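## Task

Pull the cap off the marker, then draw the numeral 8 on the whiteboard and make no other marks; the top of the 8 must face the whiteboard's long side that is farthest from the robot.

## Robot and tools

Robot: two simulated arms, left_arm and right_arm, each ending in a two-finger gripper. The names are labels only and do not refer to sides of any image. The fingers extend along the gripper's own +z axis and close along its y axis. The reported hand point sits between the finger pads, under 1 cm behind the tips.

World frame: all reported positions share one frame with its origin on the table surface midway between the arms; +z is up, +x reaches out over the table, and left_arm sits on the +y side. Positions are in metres, orientations are quaternions written w, x, y, z. Reported hand positions can be somewhat wrong, more so when an arm is stretched far.

Row layout (used by both motion tools): one flat list of 14 numbers covering both arms, each in [-1, 1]: dx, dy, dz, rx, ry, rz, opening for left_arm, then the same seven for right_arm. Always send all 14 even if one arm should not move. dx..rz are an offset, not a pose: they are measured in that gripper's own axes from its measured pose at the start of the action (or, for a call's first action, from the last pose a result showed). Scale: 1.0 equals 0.6 m of travel or 180 degrees of turn; rx, ry, rz form a single rotation vector. The opening is absolute, not an offset: +1 is fully open (0.087 m), -1 is shut.

execute_actions(actions): a list of actions run one after another. Each action is a table of at most 15 rows, each row lasting one control step of 1/30 s; if fewer than 15 rows are given, the last row is repeated to fill the 15 steps. Every row is an offset from the action's starting pose, not from the previous row. Passing an empty list simply returns the current state and images.

move(target, speed, blocking): target is one 14-number row as above, offsets taken from the last result that showed a pose. Each gripper travels a straight line toward its target; both paths finish together and take 0.5 to 10 s (longer ones are cut off at 10 s, short of the goal). Rotation takes the shorter direction. speed is the top path speed in m/s, 0.002 to 0.5, default 0.25; rotation is capped at twice that in rad/s. Paths ignore obstacles and the other arm; grippers lag, wander, and can exceed speed near full stretch. Contact force grows with speed and with how far the target lies beyond the contact. Openings are sent when the move begins. blocking=false returns after 0.5 s while motion continues; until a result shows the move ended, further rows and moves are refused, so use wait or stop first. The result adds a move: line giving the ending (done, off_target, moving, held, fault) and limits: paced means the sent pose was clipped; held means a safety check blocked some steps, after which the arm may dash faster than speed. An ending naming only one arm means the other finished fine. Distances to target are also listed.

wait(seconds): 0 to 10; the scene runs with each arm holding its last command, returning early if a running move ends. stop(): brakes a running move; it needs stopping distance, more when fast; fingers continue. zoom_image(camera, region): region is [x0, y0, x1, y1] in pixels of that camera's latest image, origin top-left, at most 504 by 504. Cameras: cam_head_left, cam_head_right, cam_high, cam_low, cam_left_wrist, cam_right_wrist, all 504x504; calibration (K, distortion, world-to-camera transform) is supplied and may be slightly off. finished_scene(scene): pass the current scene's number; it ends that scene permanently, so only call it once the digit is written and the state is stable. Its result may report a failure reason but never confirms success.

Control behaviour: each step, the commanded pose is limited to within 70 mm and 16 degrees of the measured pose, so big offsets take several actions; after an action an arm coasts at most to its last clipped pose. Position is favoured over orientation when both cannot be met. Joint friction can leave the hand up to about 31 mm off, and tiny commands may do nothing. Hand target lines show where the controller is currently driving. A pose unreachable line means the clearance check altered or blocked that arm's command. Elbows never fully straighten. Joint limits (rad): waist -2.618 to 3.054, shoulder 0.000 to 3.142, elbow 0.000 to 3.142, wrist pitch -1.571 to 1.571, wrist yaw -1.571 to 1.571, wrist roll -2.094 to 2.094. To keep an arm still, send the offset back to its desired pose in the first call of a reply and zeros afterwards, always with its intended opening.

Gripping: grip_measured is the finger opening on the command scale; the last joint value gives it in metres. Readings may be off by about 1 mm per gripper, constantly. To hold something, command roughly 0.02 below grip_measured (less for a lighter hold). Pads push up to about 20 N; closing quickly can squeeze harder and may spring open.

Heat: holding loads warms motors. MOTOR HOT appears from 75 °C; at 90 °C that arm is halted for 10 s (then that threshold is off for 5 minutes); at 100 °C the arm goes limp and drops until cooled. These appear as OVER-TEMPERATURE FAULT lines; any FAULT can cut short moves or waits.

Avoid: knocking anything off the table, letting the arms collide or push each other, dropping or slipping the marker or cap, slamming into the board, and pressing hard. Loose items may occasionally get nudged by outside disturbances. Marks other than the required digit count against the task.

Each tool is called after "Request:" as name(argument=value, ...), one argument or row to a line, values as JSON.

## Session

Request:
execute_actions(
  actions=[],
)

Scene clock: 0.00 s.
left_arm: end_effector_position=(+0.3387, +0.1893, +0.3561) grip_measured=+1.000 end_effector_quat_wxyz=(+0.705, +0.041, +0.707, -0.035) | right_arm: end_effector_position=(+0.5888, -0.5768, +0.2998) grip_measured=+1.000 end_effector_quat_wxyz=(+0.732, +0.593, +0.330, -0.054)
Joint positions: left_arm=[-0.015  1.041  1.031  0.007 -0.001  0.009  0.087] | right_arm=[-0.171  2.171  1.809  0.477  0.825  0.904  0.087]
Joint velocities: left_arm=[ 0.007  0.002 -0.002  0.037 -0.022 -0.007  0.   ] | right_arm=[-0.002  0.017  0.007  0.022 -0.066  0.007  0.   ]
Motor temperatures (°C, as the motors report them): left_arm=[20 17 19 20 21 19] | right_arm=[18 18 18 19 19 16]
Hand target (left_arm): +0.339, +0.189, +0.356; +0.705, +0.041, +0.707, -0.035
Hand target (right_arm): +0.589, -0.577, +0.300; +0.732, +0.593, +0.330, -0.054

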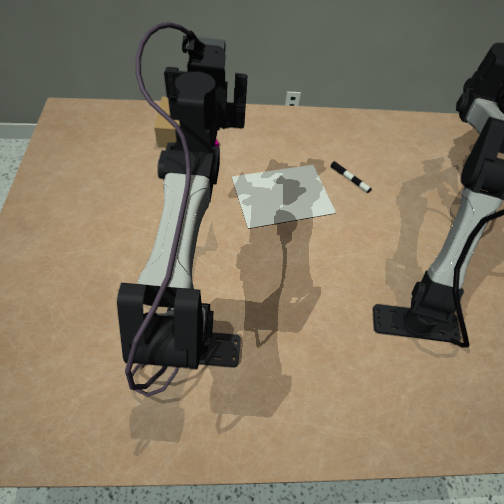

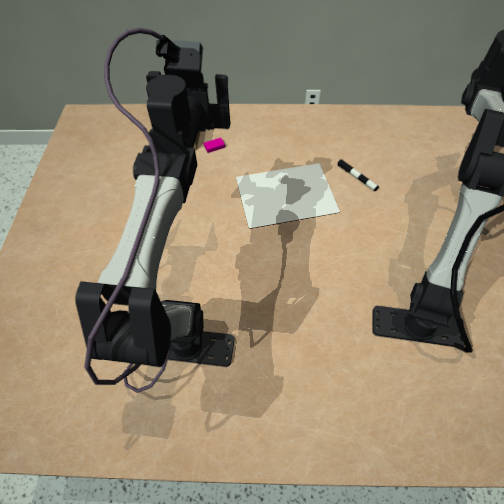

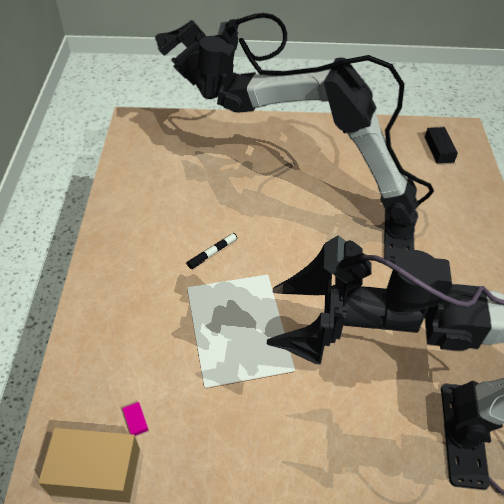

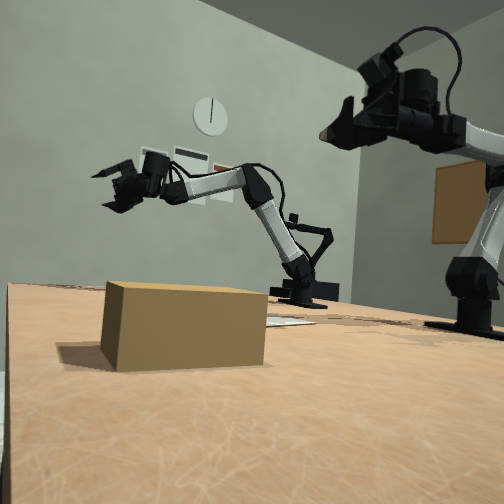

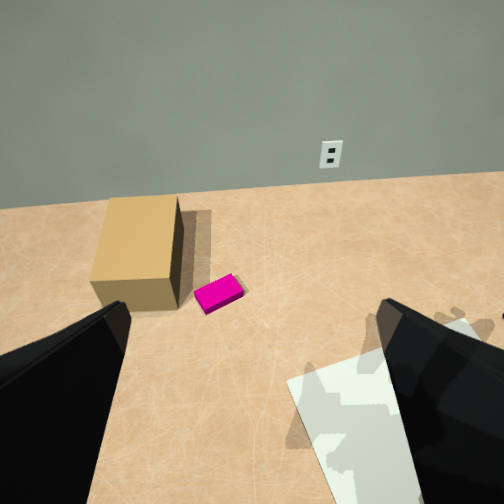

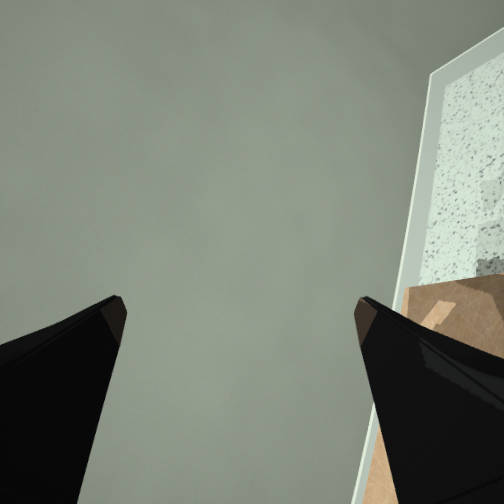

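Request:
zoom_image(
  camera="cam_high",
  region=[160, 210, 310, 400],
)

Request:
zoom_image(
  camera="cam_head_left",
  region=[220, 140, 390, 240],
)

Region (160, 210, 310, 400) of cam_high's 504x504 image, scaled by 2.653, with more detail than that image has; it fills the left 398 columns of this view, and the rest is white.

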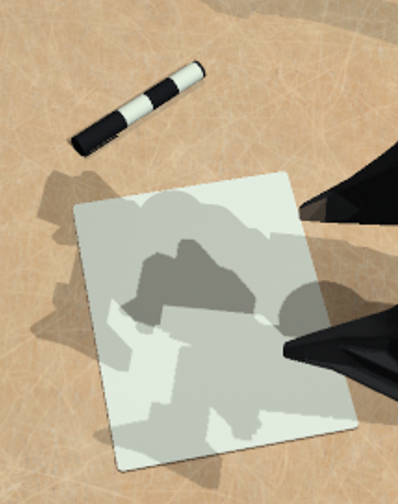

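Region (220, 140, 390, 240) of cam_head_left's 504x504 image, scaled by 2.965, with more detail than that image has; it fills the top 296 rows of this view, and the rest is white.

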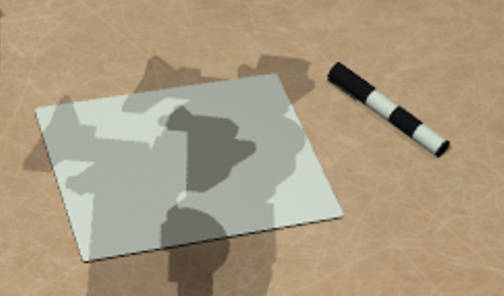

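Request:
move(
  target=[0,0,0,0,0,0,1,0.052,-0.2075,-0.614,-0.464,0.459,-0.39,1],
)

Scene clock: 46.87 s.
left_arm: end_effector_position=(+0.3387, +0.1893, +0.3561) grip_measured=+1.000 end_effector_quat_wxyz=(+0.705, +0.041, +0.707, -0.035) | right_arm: end_effector_position=(+0.3939, -0.2742, +0.1506) grip_measured=+1.000 end_effector_quat_wxyz=(+0.396, -0.319, +0.848, +0.147)
Joint positions: left_arm=[-0.015  1.041  1.031  0.007 -0.001  0.009  0.087] | right_arm=[-0.071  1.538  1.211 -0.62  -0.657 -0.708  0.087]
Joint velocities: left_arm=[ 0.002 -0.017 -0.007 -0.022  0.11   0.037  0.   ] | right_arm=[ 0.002  0.002 -0.007  0.037 -0.022 -0.125  0.   ]
Motor temperatures (°C, as the motors report them): left_arm=[20 18 26 27 21 19] | right_arm=[18 35 22 24 19 16]
Hand target (left_arm): +0.339, +0.189, +0.356; +0.705, +0.041, +0.707, -0.035
Hand target (right_arm): +0.395, -0.273, +0.146; +0.384, -0.321, +0.853, +0.150
Off the commanded pose (left_arm): 0.000 m, 0 deg.
Off the commanded pose (right_arm): 0.007 m, 1 deg.
move: done
camera_calibration (this result's frames):
cam_right_wrist: T_world_to_cam=[[0.662924, -0.748574, 0.0130262, -0.472807], [-0.748407, -0.663051, -0.0157955, 0.13444], [0.0204611, 0.000722334, -0.99979, 0.280777], [0, 0, 0, 1]] pos_world=[0.408306, -0.264993, 0.289001]

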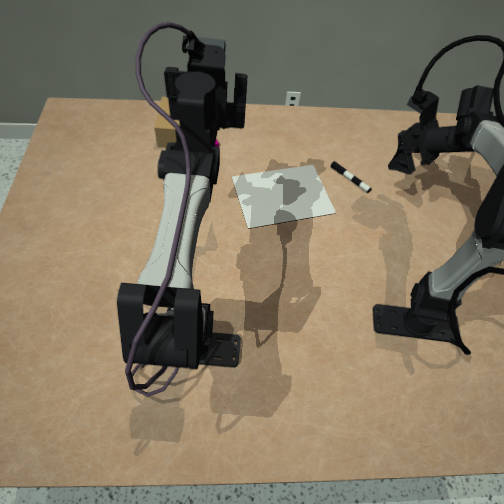

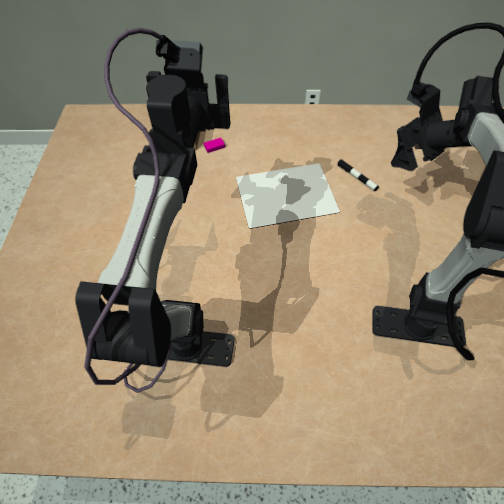

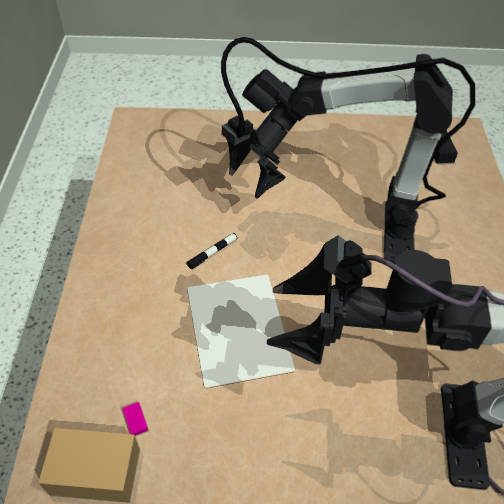

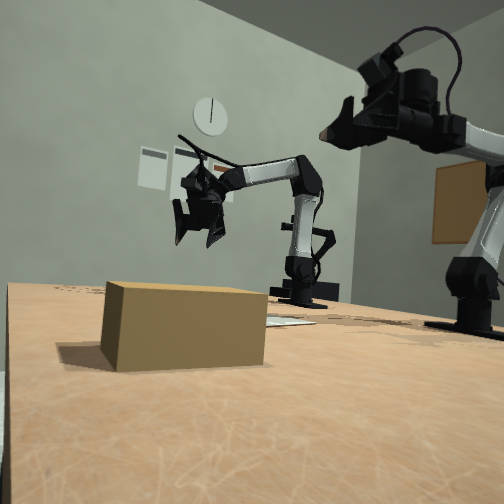

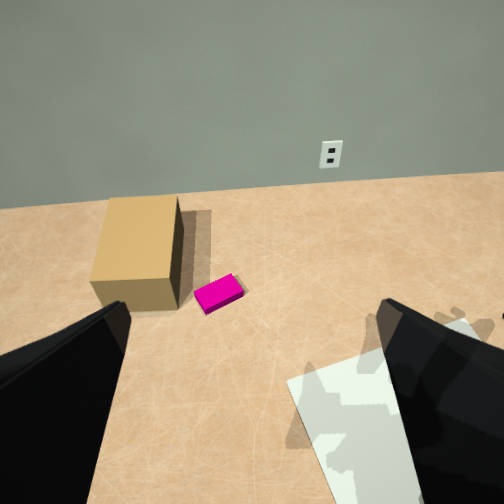

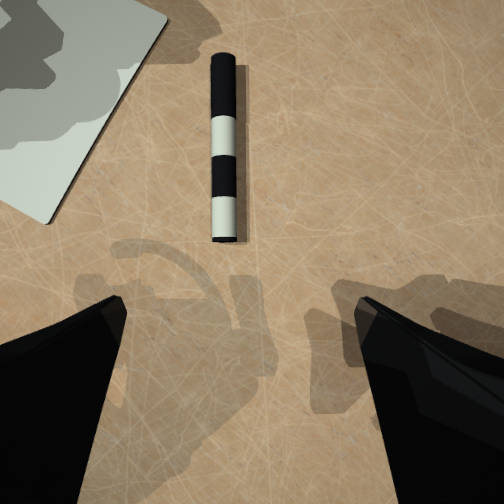

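Request:
move(
  target=[0,0,0,0,0,0,1,0.042,0.025,0.235,0,0,0,0.3],
  speed=0.15,
)

Scene clock: 53.87 s.
left_arm: end_effector_position=(+0.3387, +0.1893, +0.3561) grip_measured=+1.000 end_effector_quat_wxyz=(+0.705, +0.041, +0.707, -0.035) | right_arm: end_effector_position=(+0.4624, -0.2057, +0.0577) grip_measured=+0.300 end_effector_quat_wxyz=(+0.411, -0.323, +0.841, +0.140)
Joint positions: left_arm=[-0.015  1.041  1.031  0.007 -0.001  0.009  0.087] | right_arm=[ 0.153  1.828  1.108 -0.077 -0.515 -0.506  0.057]
Joint velocities: left_arm=[ 0.002  0.012  0.012 -0.022 -0.007 -0.022  0.   ] | right_arm=[-0.007 -0.012 -0.007  0.081 -0.007 -0.007  0.001]
Motor temperatures (°C, as the motors report them): left_arm=[20 18 27 27 21 19] | right_arm=[18 33 23 23 19 16]
Hand target (left_arm): +0.339, +0.189, +0.356; +0.705, +0.041, +0.707, -0.035
Hand target (right_arm): +0.455, -0.204, +0.042; +0.396, -0.320, +0.849, +0.144
Off the commanded pose (left_arm): 0.000 m, 0 deg.
Off the commanded pose (right_arm): 0.019 m, 2 deg.
move: off_target (right_arm)
camera_calibration (this result's frames):
cam_right_wrist: T_world_to_cam=[[0.664251, -0.746416, 0.0404274, -0.467512], [-0.745279, -0.665474, -0.0412675, 0.229211], [0.0577061, -0.00271774, -0.99833, 0.168455], [0, 0, 0, 1]] pos_world=[0.471651, -0.195966, 0.196533]

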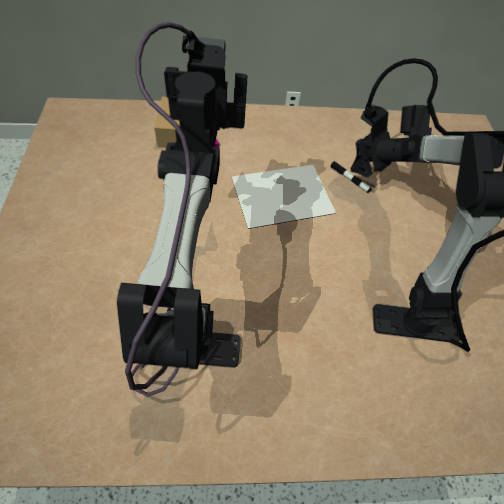

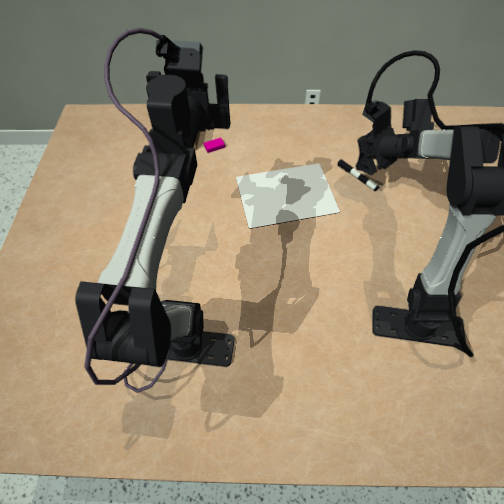

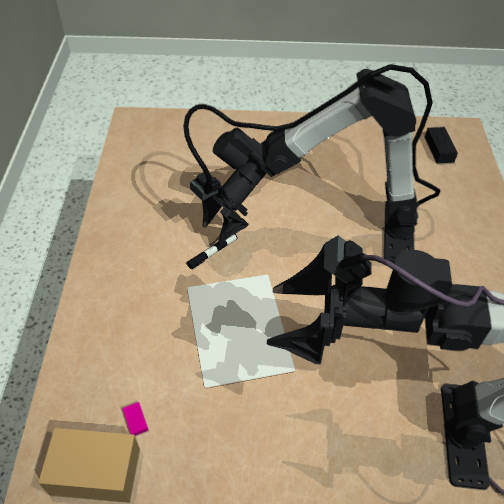

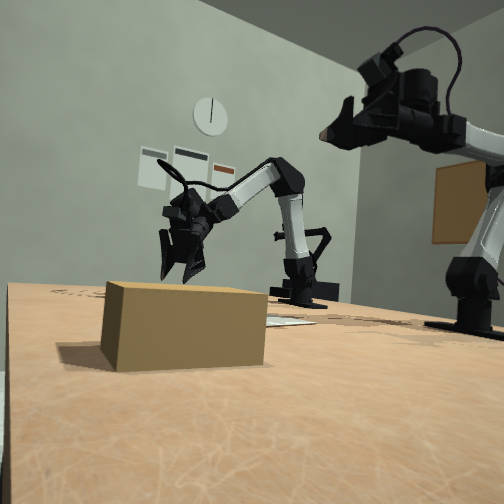

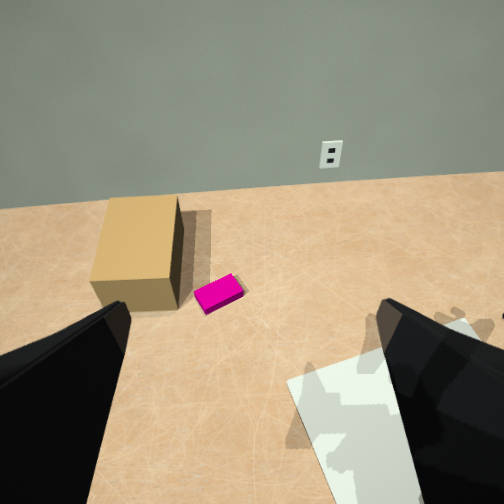

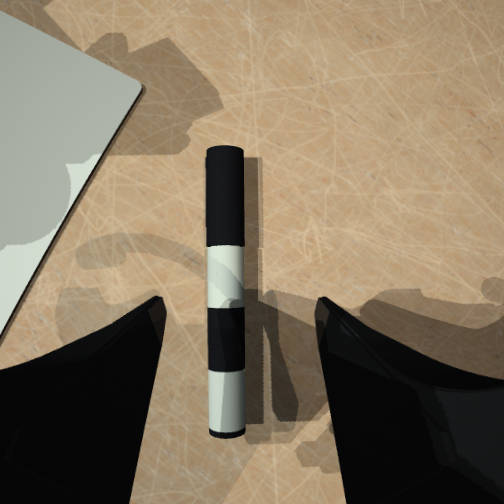

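Request:
move(
  target=[0,0,0,0,0,0,1,0.075,0.025,0.058,0,0.01,0,0.3],
  speed=0.06,
)

Scene clock: 58.90 s.
left_arm: end_effector_position=(+0.3387, +0.1893, +0.3561) grip_measured=+1.000 end_effector_quat_wxyz=(+0.705, +0.041, +0.707, -0.035) | right_arm: end_effector_position=(+0.4642, -0.1992, +0.0193) grip_measured=+0.300 end_effector_quat_wxyz=(+0.417, -0.328, +0.838, +0.130)
Joint positions: left_arm=[-0.015  1.041  1.031  0.007 -0.001  0.009  0.087] | right_arm=[ 0.178  1.905  1.024  0.107 -0.485 -0.5    0.057]
Joint velocities: left_arm=[-0.007  0.012 -0.012 -0.066 -0.037 -0.066  0.   ] | right_arm=[-0.002 -0.017 -0.012 -0.007  0.022 -0.022  0.001]
Motor temperatures (°C, as the motors report them): left_arm=[20 18 27 28 21 19] | right_arm=[18 33 23 24 19 16]
Hand target (left_arm): +0.339, +0.189, +0.356; +0.705, +0.041, +0.707, -0.035
Hand target (right_arm): +0.454, -0.197, +0.001; +0.398, -0.326, +0.847, +0.134
Off the commanded pose (left_arm): 0.000 m, 0 deg.
Off the commanded pose (right_arm): 0.022 m, 3 deg.
move: off_target (right_arm)
camera_calibration (this result's frames):
cam_right_wrist: T_world_to_cam=[[0.663095, -0.745536, 0.0669473, -0.46208], [-0.744432, -0.666169, -0.045168, 0.232833], [0.0782726, -0.019887, -0.996734, 0.116969], [0, 0, 0, 1]] pos_world=[0.470576, -0.187065, 0.158038]

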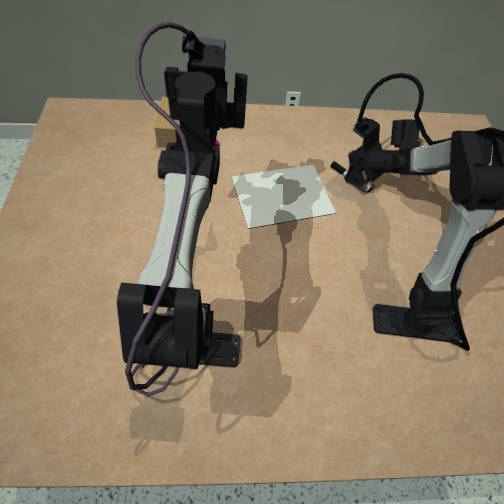

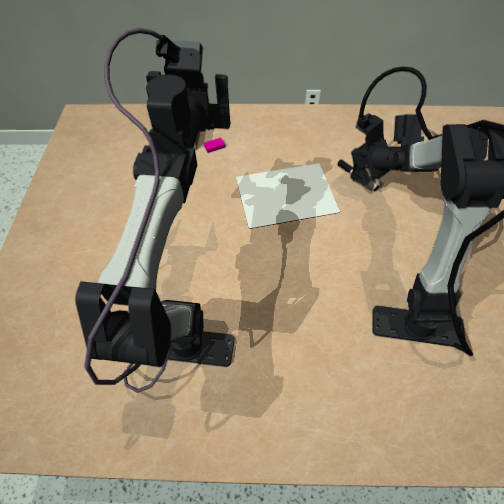

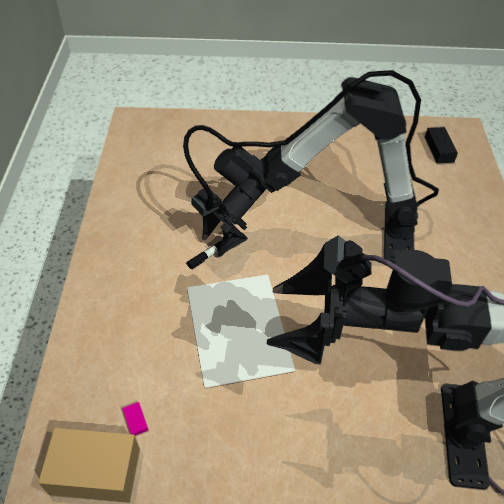

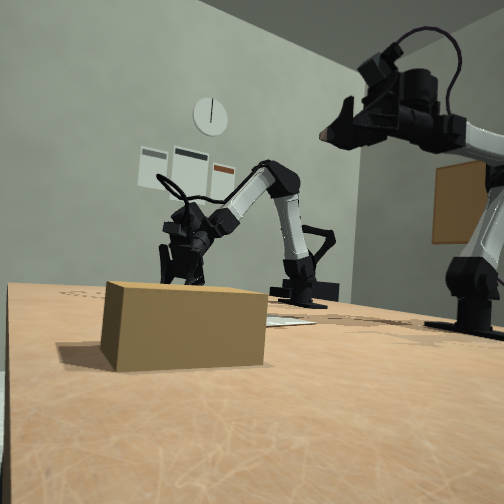

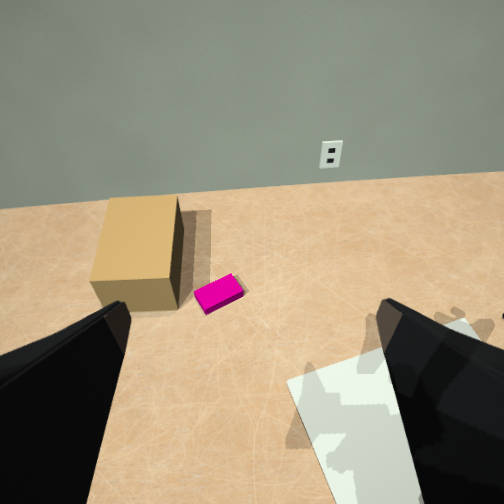

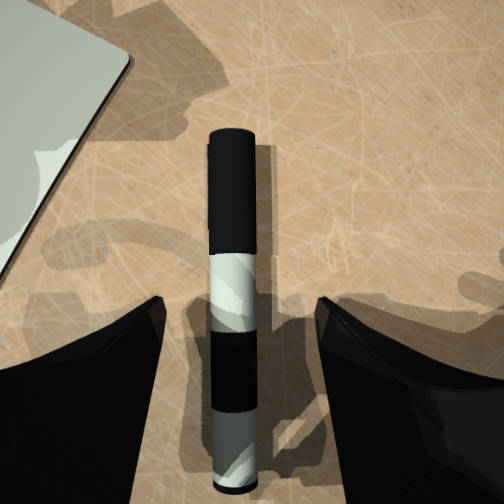

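Request:
execute_actions(
  actions=[
    [[0,0,0,0,0,0,1,0.042,0.014,0.019,0,0.012,0,0.3]],
  ],
)

Request:
wait(
  seconds=0.4,
)

Scene clock: 64.07 s.
left_arm: end_effector_position=(+0.3387, +0.1893, +0.3561) grip_measured=+1.000 end_effector_quat_wxyz=(+0.705, +0.041, +0.707, -0.035) | right_arm: end_effector_position=(+0.4651, -0.2021, +0.0103) grip_measured=+0.300 end_effector_quat_wxyz=(+0.419, -0.327, +0.838, +0.120)
Joint positions: left_arm=[-0.015  1.041  1.031  0.007 -0.001  0.009  0.087] | right_arm=[ 0.178  1.923  1.004  0.152 -0.467 -0.503  0.057]
Joint velocities: left_arm=[-0.027 -0.022 -0.002 -0.051 -0.037  0.037  0.   ] | right_arm=[-0.007  0.012 -0.002 -0.007  0.007  0.007 -0.001]
Motor temperatures (°C, as the motors report them): left_arm=[20 18 28 28 21 19] | right_arm=[18 32 23 24 19 16]
Hand target (left_arm): +0.339, +0.189, +0.356; +0.705, +0.041, +0.707, -0.035
Hand target (right_arm): +0.455, -0.199, -0.008; +0.401, -0.331, +0.845, +0.123
Off the commanded pose (left_arm): 0.000 m, 0 deg.
Off the commanded pose (right_arm): 0.021 m, 2 deg.
camera_calibration (this result's frames):
cam_right_wrist: T_world_to_cam=[[0.654259, -0.751722, 0.0828129, -0.461559], [-0.751298, -0.658585, -0.0426209, 0.235803], [0.0865784, -0.034332, -0.995653, 0.101126], [0, 0, 0, 1]] pos_world=[0.470382, -0.188196, 0.14896]

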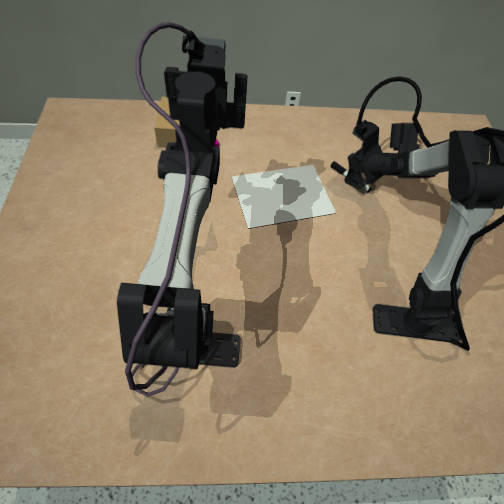

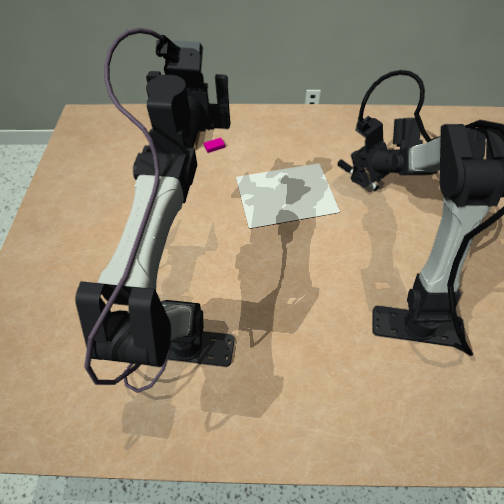

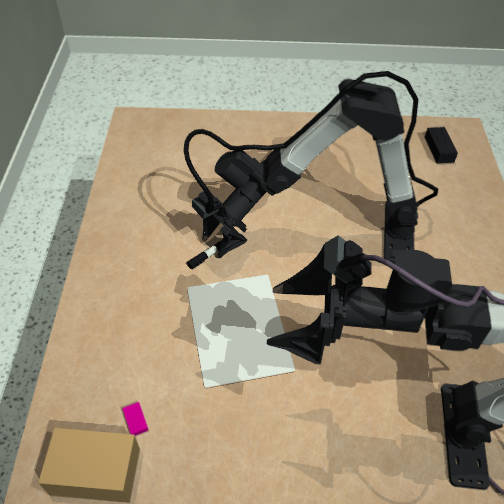

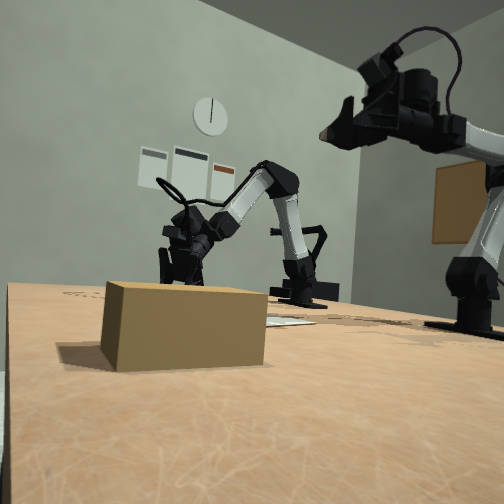

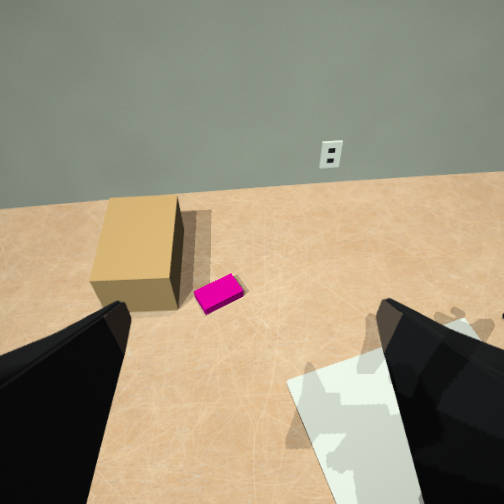

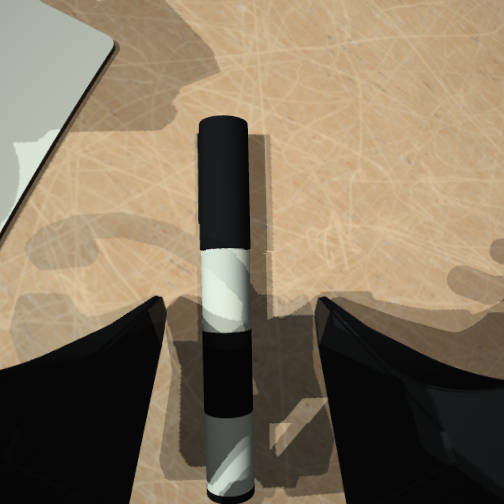

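Scene clock: 64.47 s.
left_arm: end_effector_position=(+0.3387, +0.1893, +0.3561) grip_measured=+1.000 end_effector_quat_wxyz=(+0.705, +0.041, +0.707, -0.035) | right_arm: end_effector_position=(+0.4656, -0.2023, +0.0107) grip_measured=+0.300 end_effector_quat_wxyz=(+0.420, -0.327, +0.838, +0.119)
Joint positions: left_arm=[-0.015  1.041  1.031  0.007 -0.001  0.009  0.087] | right_arm=[ 0.178  1.923  1.004  0.154 -0.467 -0.503  0.057]
Joint velocities: left_arm=[ 0.017 -0.012  0.007  0.022  0.081 -0.051  0.   ] | right_arm=[-0.012 -0.012  0.007 -0.066 -0.007 -0.007 -0.   ]
Motor temperatures (°C, as the motors report them): left_arm=[20 18 28 28 21 19] | right_arm=[18 32 23 24 19 16]
Hand target (left_arm): +0.339, +0.189, +0.356; +0.705, +0.041, +0.707, -0.035
Hand target (right_arm): +0.455, -0.199, -0.008; +0.401, -0.331, +0.845, +0.123
Off the commanded pose (left_arm): 0.000 m, 0 deg.
Off the commanded pose (right_arm): 0.022 m, 2 deg.
wait: 0.40 s; at rest by 0.17 s
camera_calibration (this result's frames):
cam_right_wrist: T_world_to_cam=[[0.65362, -0.752047, 0.0848893, -0.461819], [-0.751543, -0.658191, -0.0443632, 0.236377], [0.0892365, -0.0348013, -0.995402, 0.1001], [0, 0, 0, 1]] pos_world=[0.470569, -0.188245, 0.149329]

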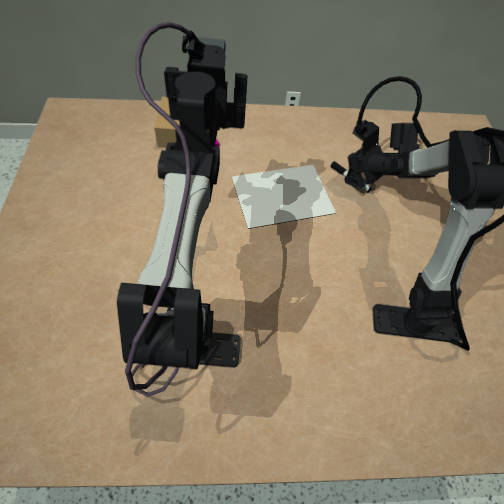

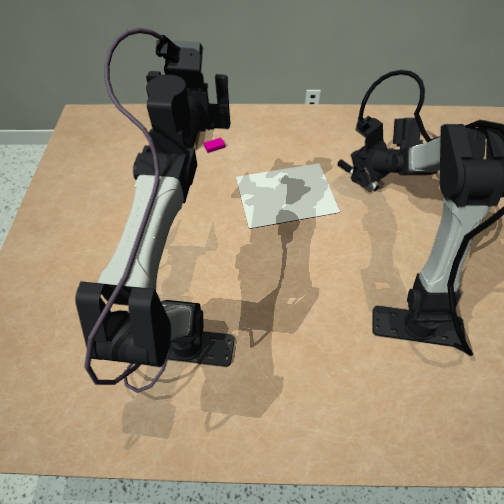

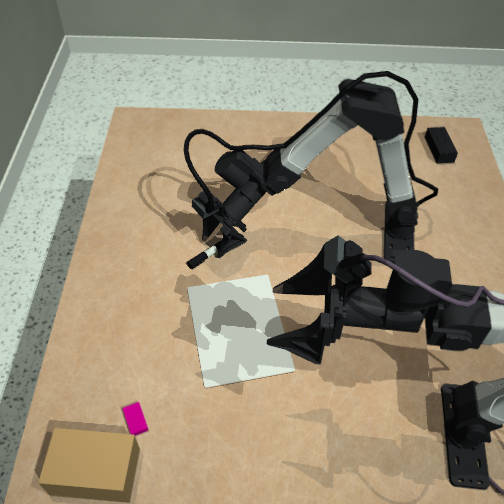

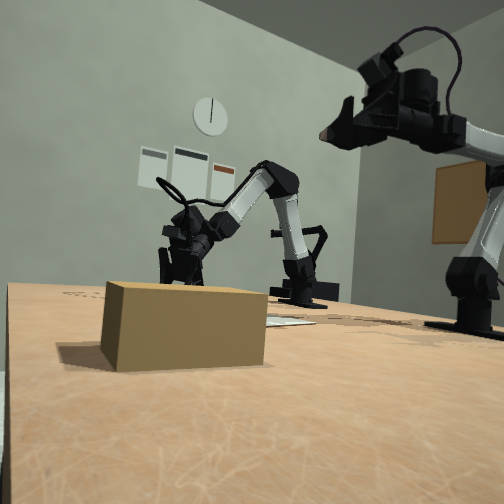

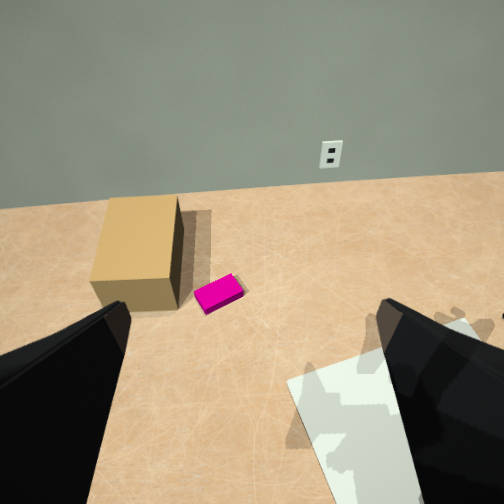

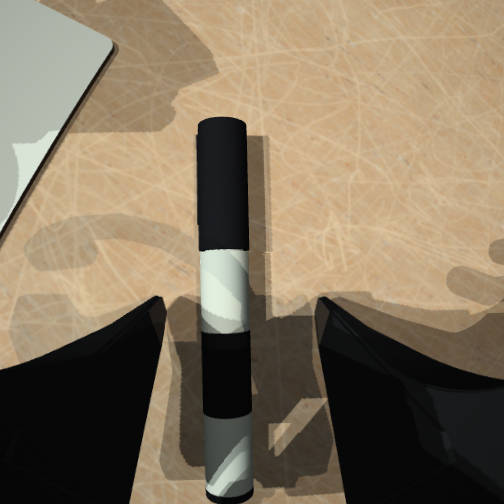

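Request:
execute_actions(
  actions=[
    [[0,0,0,0,0,0,1,0.03,0.014,0.012,0,0.012,0,-0.25]],
    [[0,0,0,0,0,0,1,0.02,0.014,0.008,0,0.008,0,-0.5]],
    [[0,0,0,0,0,0,1,0.02,0.01,0.008,0,0.008,0,-0.57],[0,0,0,0,0,0,1,0.02,0.01,0.008,0,0.008,0,-0.57],[0,0,0,0,0,0,1,0.02,0.01,0.008,0,0.008,0,-0.57],[0,0,0,0,0,0,1,0.02,0.01,0.008,0,0.008,0,-0.6],[0,0,0,0,0,0,1,0.02,0.01,0.008,0,0.008,0,-0.6],[0,0,0,0,0,0,1,0.02,0.01,0.008,0,0.008,0,-0.63],[0,0,0,0,0,0,1,0.02,0.01,0.008,0,0.008,0,-0.63],[0,0,0,0,0,0,1,0.02,0.01,0.008,0,0.008,0,-0.66]],
  ],
)

Scene clock: 74.00 s.
left_arm: end_effector_position=(+0.3387, +0.1893, +0.3561) grip_measured=+1.000 end_effector_quat_wxyz=(+0.705, +0.041, +0.707, -0.035) | right_arm: end_effector_position=(+0.4741, -0.2037, +0.0147) grip_measured=-0.654 end_effector_quat_wxyz=(+0.433, -0.327, +0.834, +0.097)
Joint positions: left_arm=[-0.015  1.041  1.031  0.007 -0.001  0.009  0.087] | right_arm=[ 0.19   1.923  1.004  0.192 -0.422 -0.503  0.015]
Joint velocities: left_arm=[-0.017  0.002 -0.012 -0.095  0.051 -0.037  0.   ] | right_arm=[ 0.007  0.002  0.002 -0.022 -0.066 -0.007  0.001]
Motor temperatures (°C, as the motors report them): left_arm=[20 18 28 29 21 19] | right_arm=[18 32 22 25 19 16]
Hand target (left_arm): +0.339, +0.189, +0.356; +0.705, +0.041, +0.707, -0.035
Hand target (right_arm): +0.466, -0.201, +0.001; +0.420, -0.330, +0.840, +0.098
Off the commanded pose (left_arm): 0.000 m, 0 deg.
Off the commanded pose (right_arm): 0.016 m, 2 deg.
camera_calibration (this result's frames):
cam_right_wrist: T_world_to_cam=[[0.633794, -0.762214, 0.131667, -0.462136], [-0.763001, -0.644019, -0.0554036, 0.25042], [0.127025, -0.0653473, -0.989745, 0.0790743], [0, 0, 0, 1]] pos_world=[0.473925, -0.185804, 0.152985]

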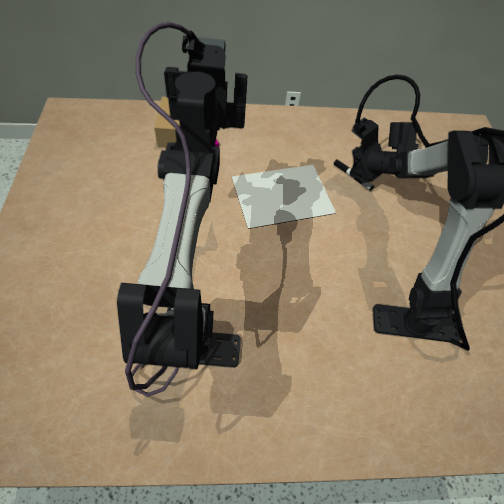

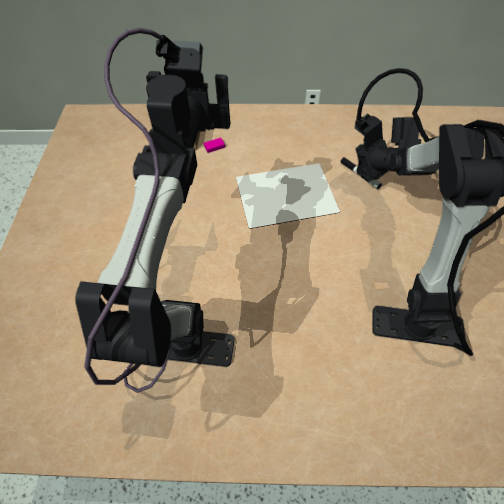

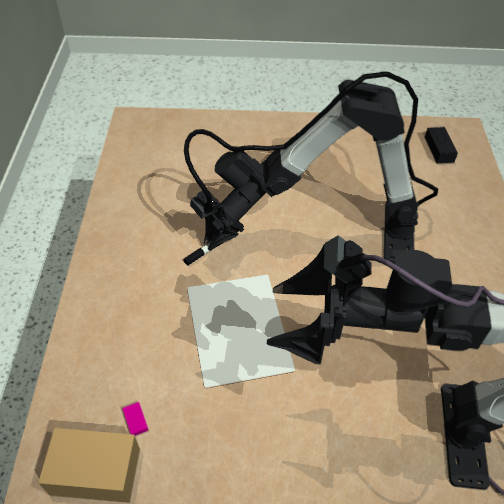

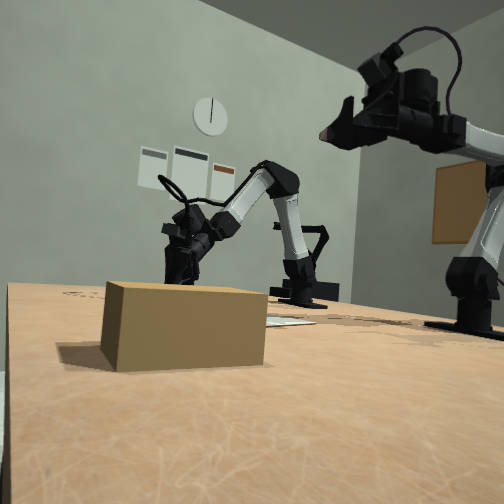

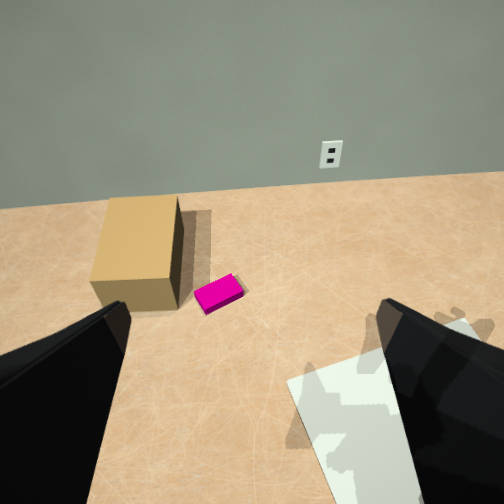

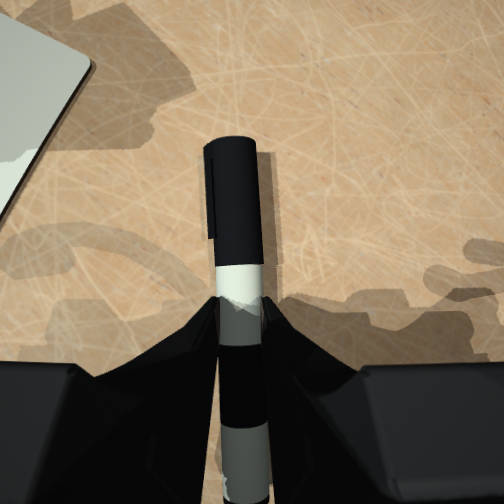

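Request:
execute_actions(
  actions=[
    [[0,0,0,0,0,0,1,0,0,0,0,0,0,-0.2]],
    [[0,0,0,0,0,0,1,0.045,0.01,0.012,-0.037,0.02,0.02,-0.2]],
    [[0,0,0,0,0,0,1,0,0,0,0,0,0,-0.2]],
  ],
)

Scene clock: 86.50 s.
left_arm: end_effector_position=(+0.3387, +0.1893, +0.3561) grip_measured=+1.000 end_effector_quat_wxyz=(+0.705, +0.041, +0.707, -0.035) | right_arm: end_effector_position=(+0.4735, -0.2065, +0.0066) grip_measured=-0.200 end_effector_quat_wxyz=(+0.414, -0.331, +0.837, +0.134)
Joint positions: left_arm=[-0.015  1.041  1.031  0.007 -0.001  0.009  0.087] | right_arm=[ 0.154  1.969  1.063  0.112 -0.511 -0.525  0.035]
Joint velocities: left_arm=[ 0.002 -0.012 -0.002 -0.007 -0.095 -0.007  0.   ] | right_arm=[-0.002 -0.017  0.002 -0.007  0.037 -0.051 -0.   ]
Motor temperatures (°C, as the motors report them): left_arm=[20 18 29 29 21 19] | right_arm=[18 32 22 25 19 16]
Hand target (left_arm): +0.339, +0.189, +0.356; +0.705, +0.041, +0.707, -0.035
Hand target (right_arm): +0.473, -0.207, +0.006; +0.413, -0.331, +0.838, +0.134
Off the commanded pose (left_arm): 0.000 m, 0 deg.
Off the commanded pose (right_arm): 0.000 m, 0 deg.
camera_calibration (this result's frames):
cam_right_wrist: T_world_to_cam=[[0.670621, -0.739386, 0.0597923, -0.475096], [-0.738451, -0.673072, -0.0407937, 0.229973], [0.0704068, -0.0167965, -0.997377, 0.107852], [0, 0, 0, 1]] pos_world=[0.48084, -0.194679, 0.145358]

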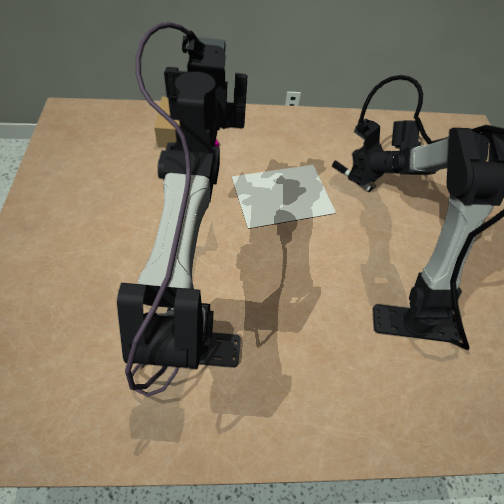

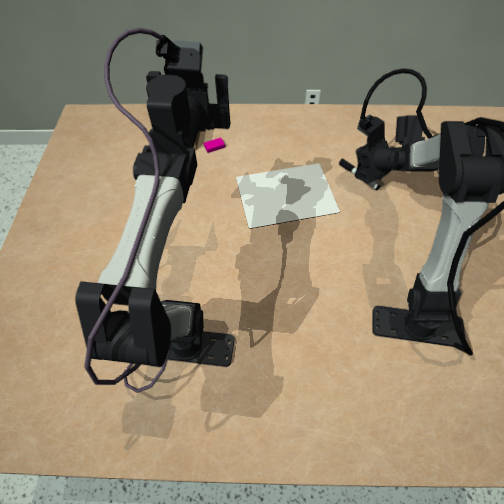

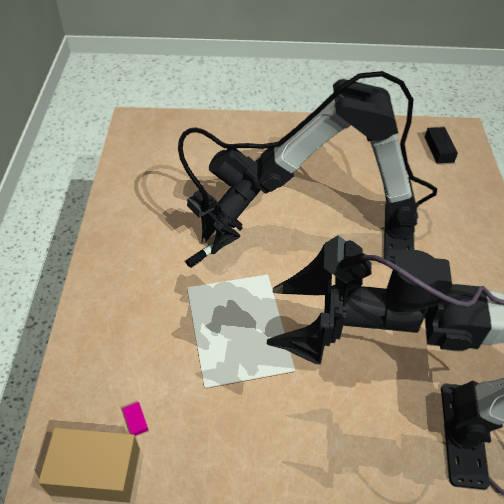

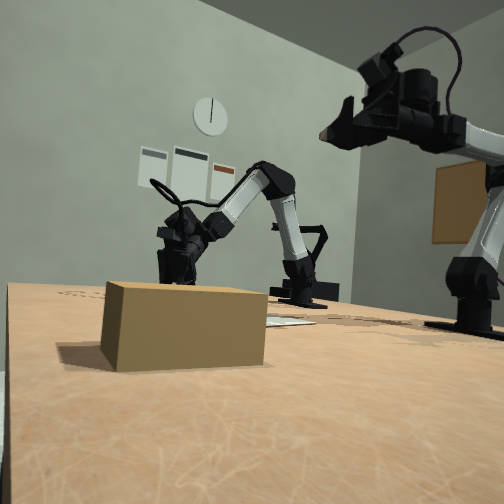

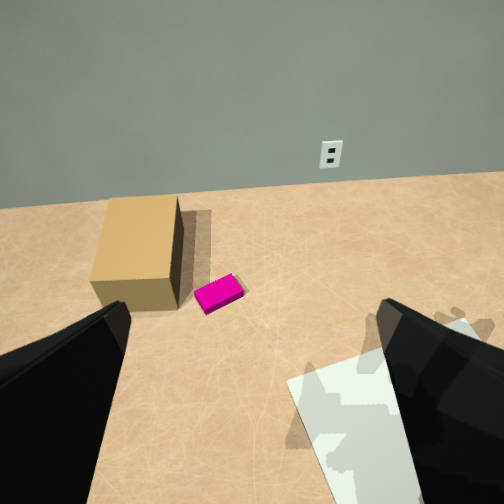

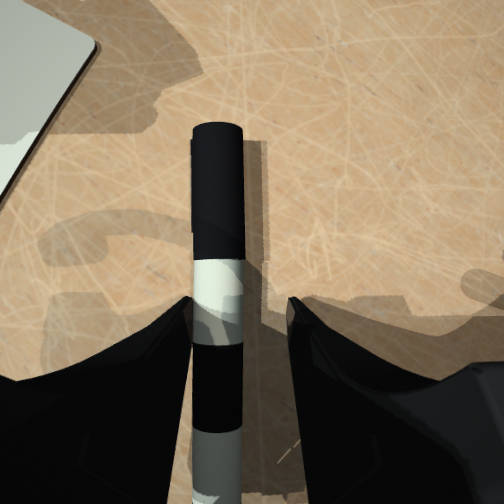

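Request:
execute_actions(
  actions=[
    [[0,0,0,0,0,0,1,0,0,0,0,0,0,-0.4]],
    [[0,0,0,0,0,0,1,0,0,0,0,0,0,-0.56]],
    [[0,0,0,0,0,0,1,0,0,0,0,0,0,-0.66]],
  ],
)

Scene clock: 93.30 s.
left_arm: end_effector_position=(+0.3387, +0.1893, +0.3561) grip_measured=+1.000 end_effector_quat_wxyz=(+0.705, +0.041, +0.707, -0.035) | right_arm: end_effector_position=(+0.4734, -0.2064, +0.0066) grip_measured=-0.606 end_effector_quat_wxyz=(+0.414, -0.331, +0.837, +0.134)
Joint positions: left_arm=[-0.015  1.041  1.031  0.007 -0.001  0.009  0.087] | right_arm=[ 0.154  1.969  1.063  0.112 -0.511 -0.525  0.017]
Joint velocities: left_arm=[-0.002  0.017 -0.017  0.007 -0.037  0.066  0.   ] | right_arm=[ 0.012 -0.007 -0.002 -0.022  0.007 -0.022 -0.001]
Motor temperatures (°C, as the motors report them): left_arm=[20 18 29 30 21 19] | right_arm=[18 32 22 25 19 16]
Hand target (left_arm): +0.339, +0.189, +0.356; +0.705, +0.041, +0.707, -0.035
Hand target (right_arm): +0.473, -0.206, +0.007; +0.414, -0.331, +0.837, +0.134
Off the commanded pose (left_arm): 0.000 m, 0 deg.
Off the commanded pose (right_arm): 0.000 m, 0 deg.
camera_calibration (this result's frames):
cam_right_wrist: T_world_to_cam=[[0.671017, -0.73906, 0.0593845, -0.475098], [-0.738091, -0.673444, -0.0411537, 0.229785], [0.0704072, -0.0162163, -0.997387, 0.108013], [0, 0, 0, 1]] pos_world=[0.480797, -0.194627, 0.145401]

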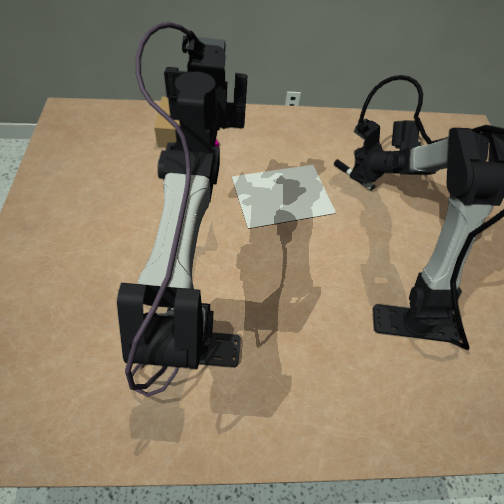

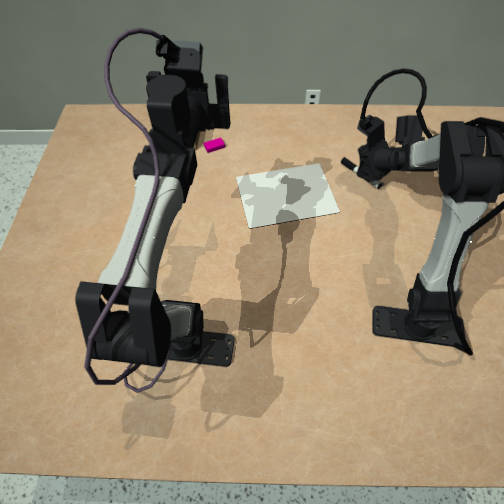

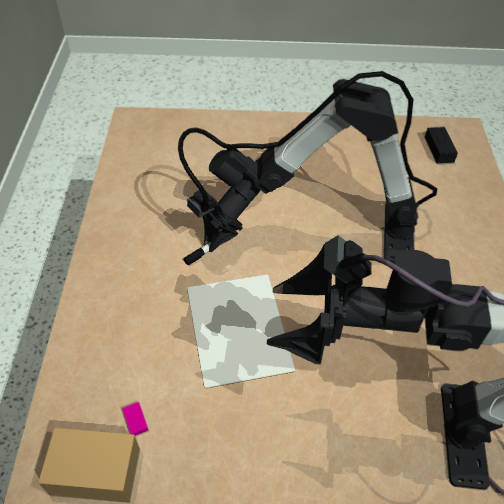

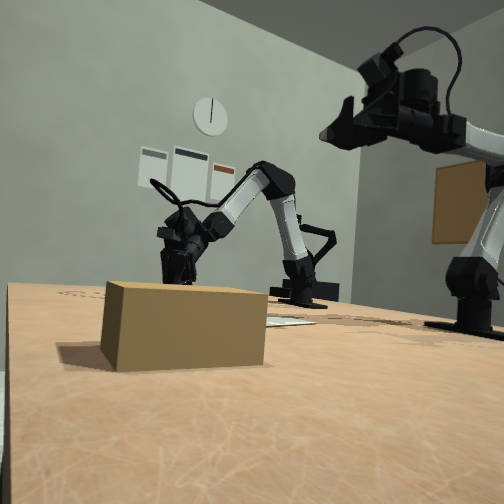

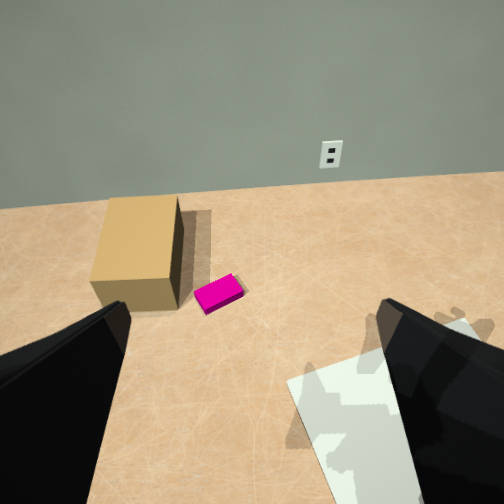

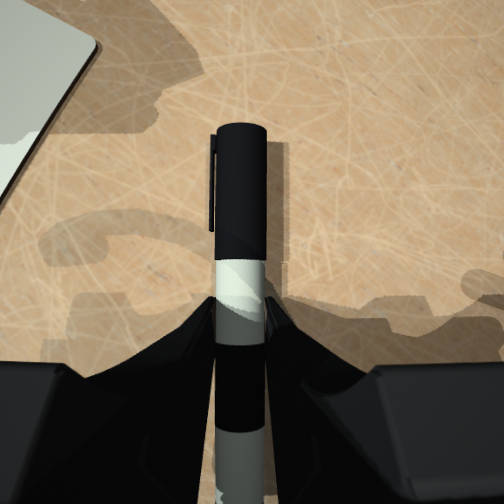

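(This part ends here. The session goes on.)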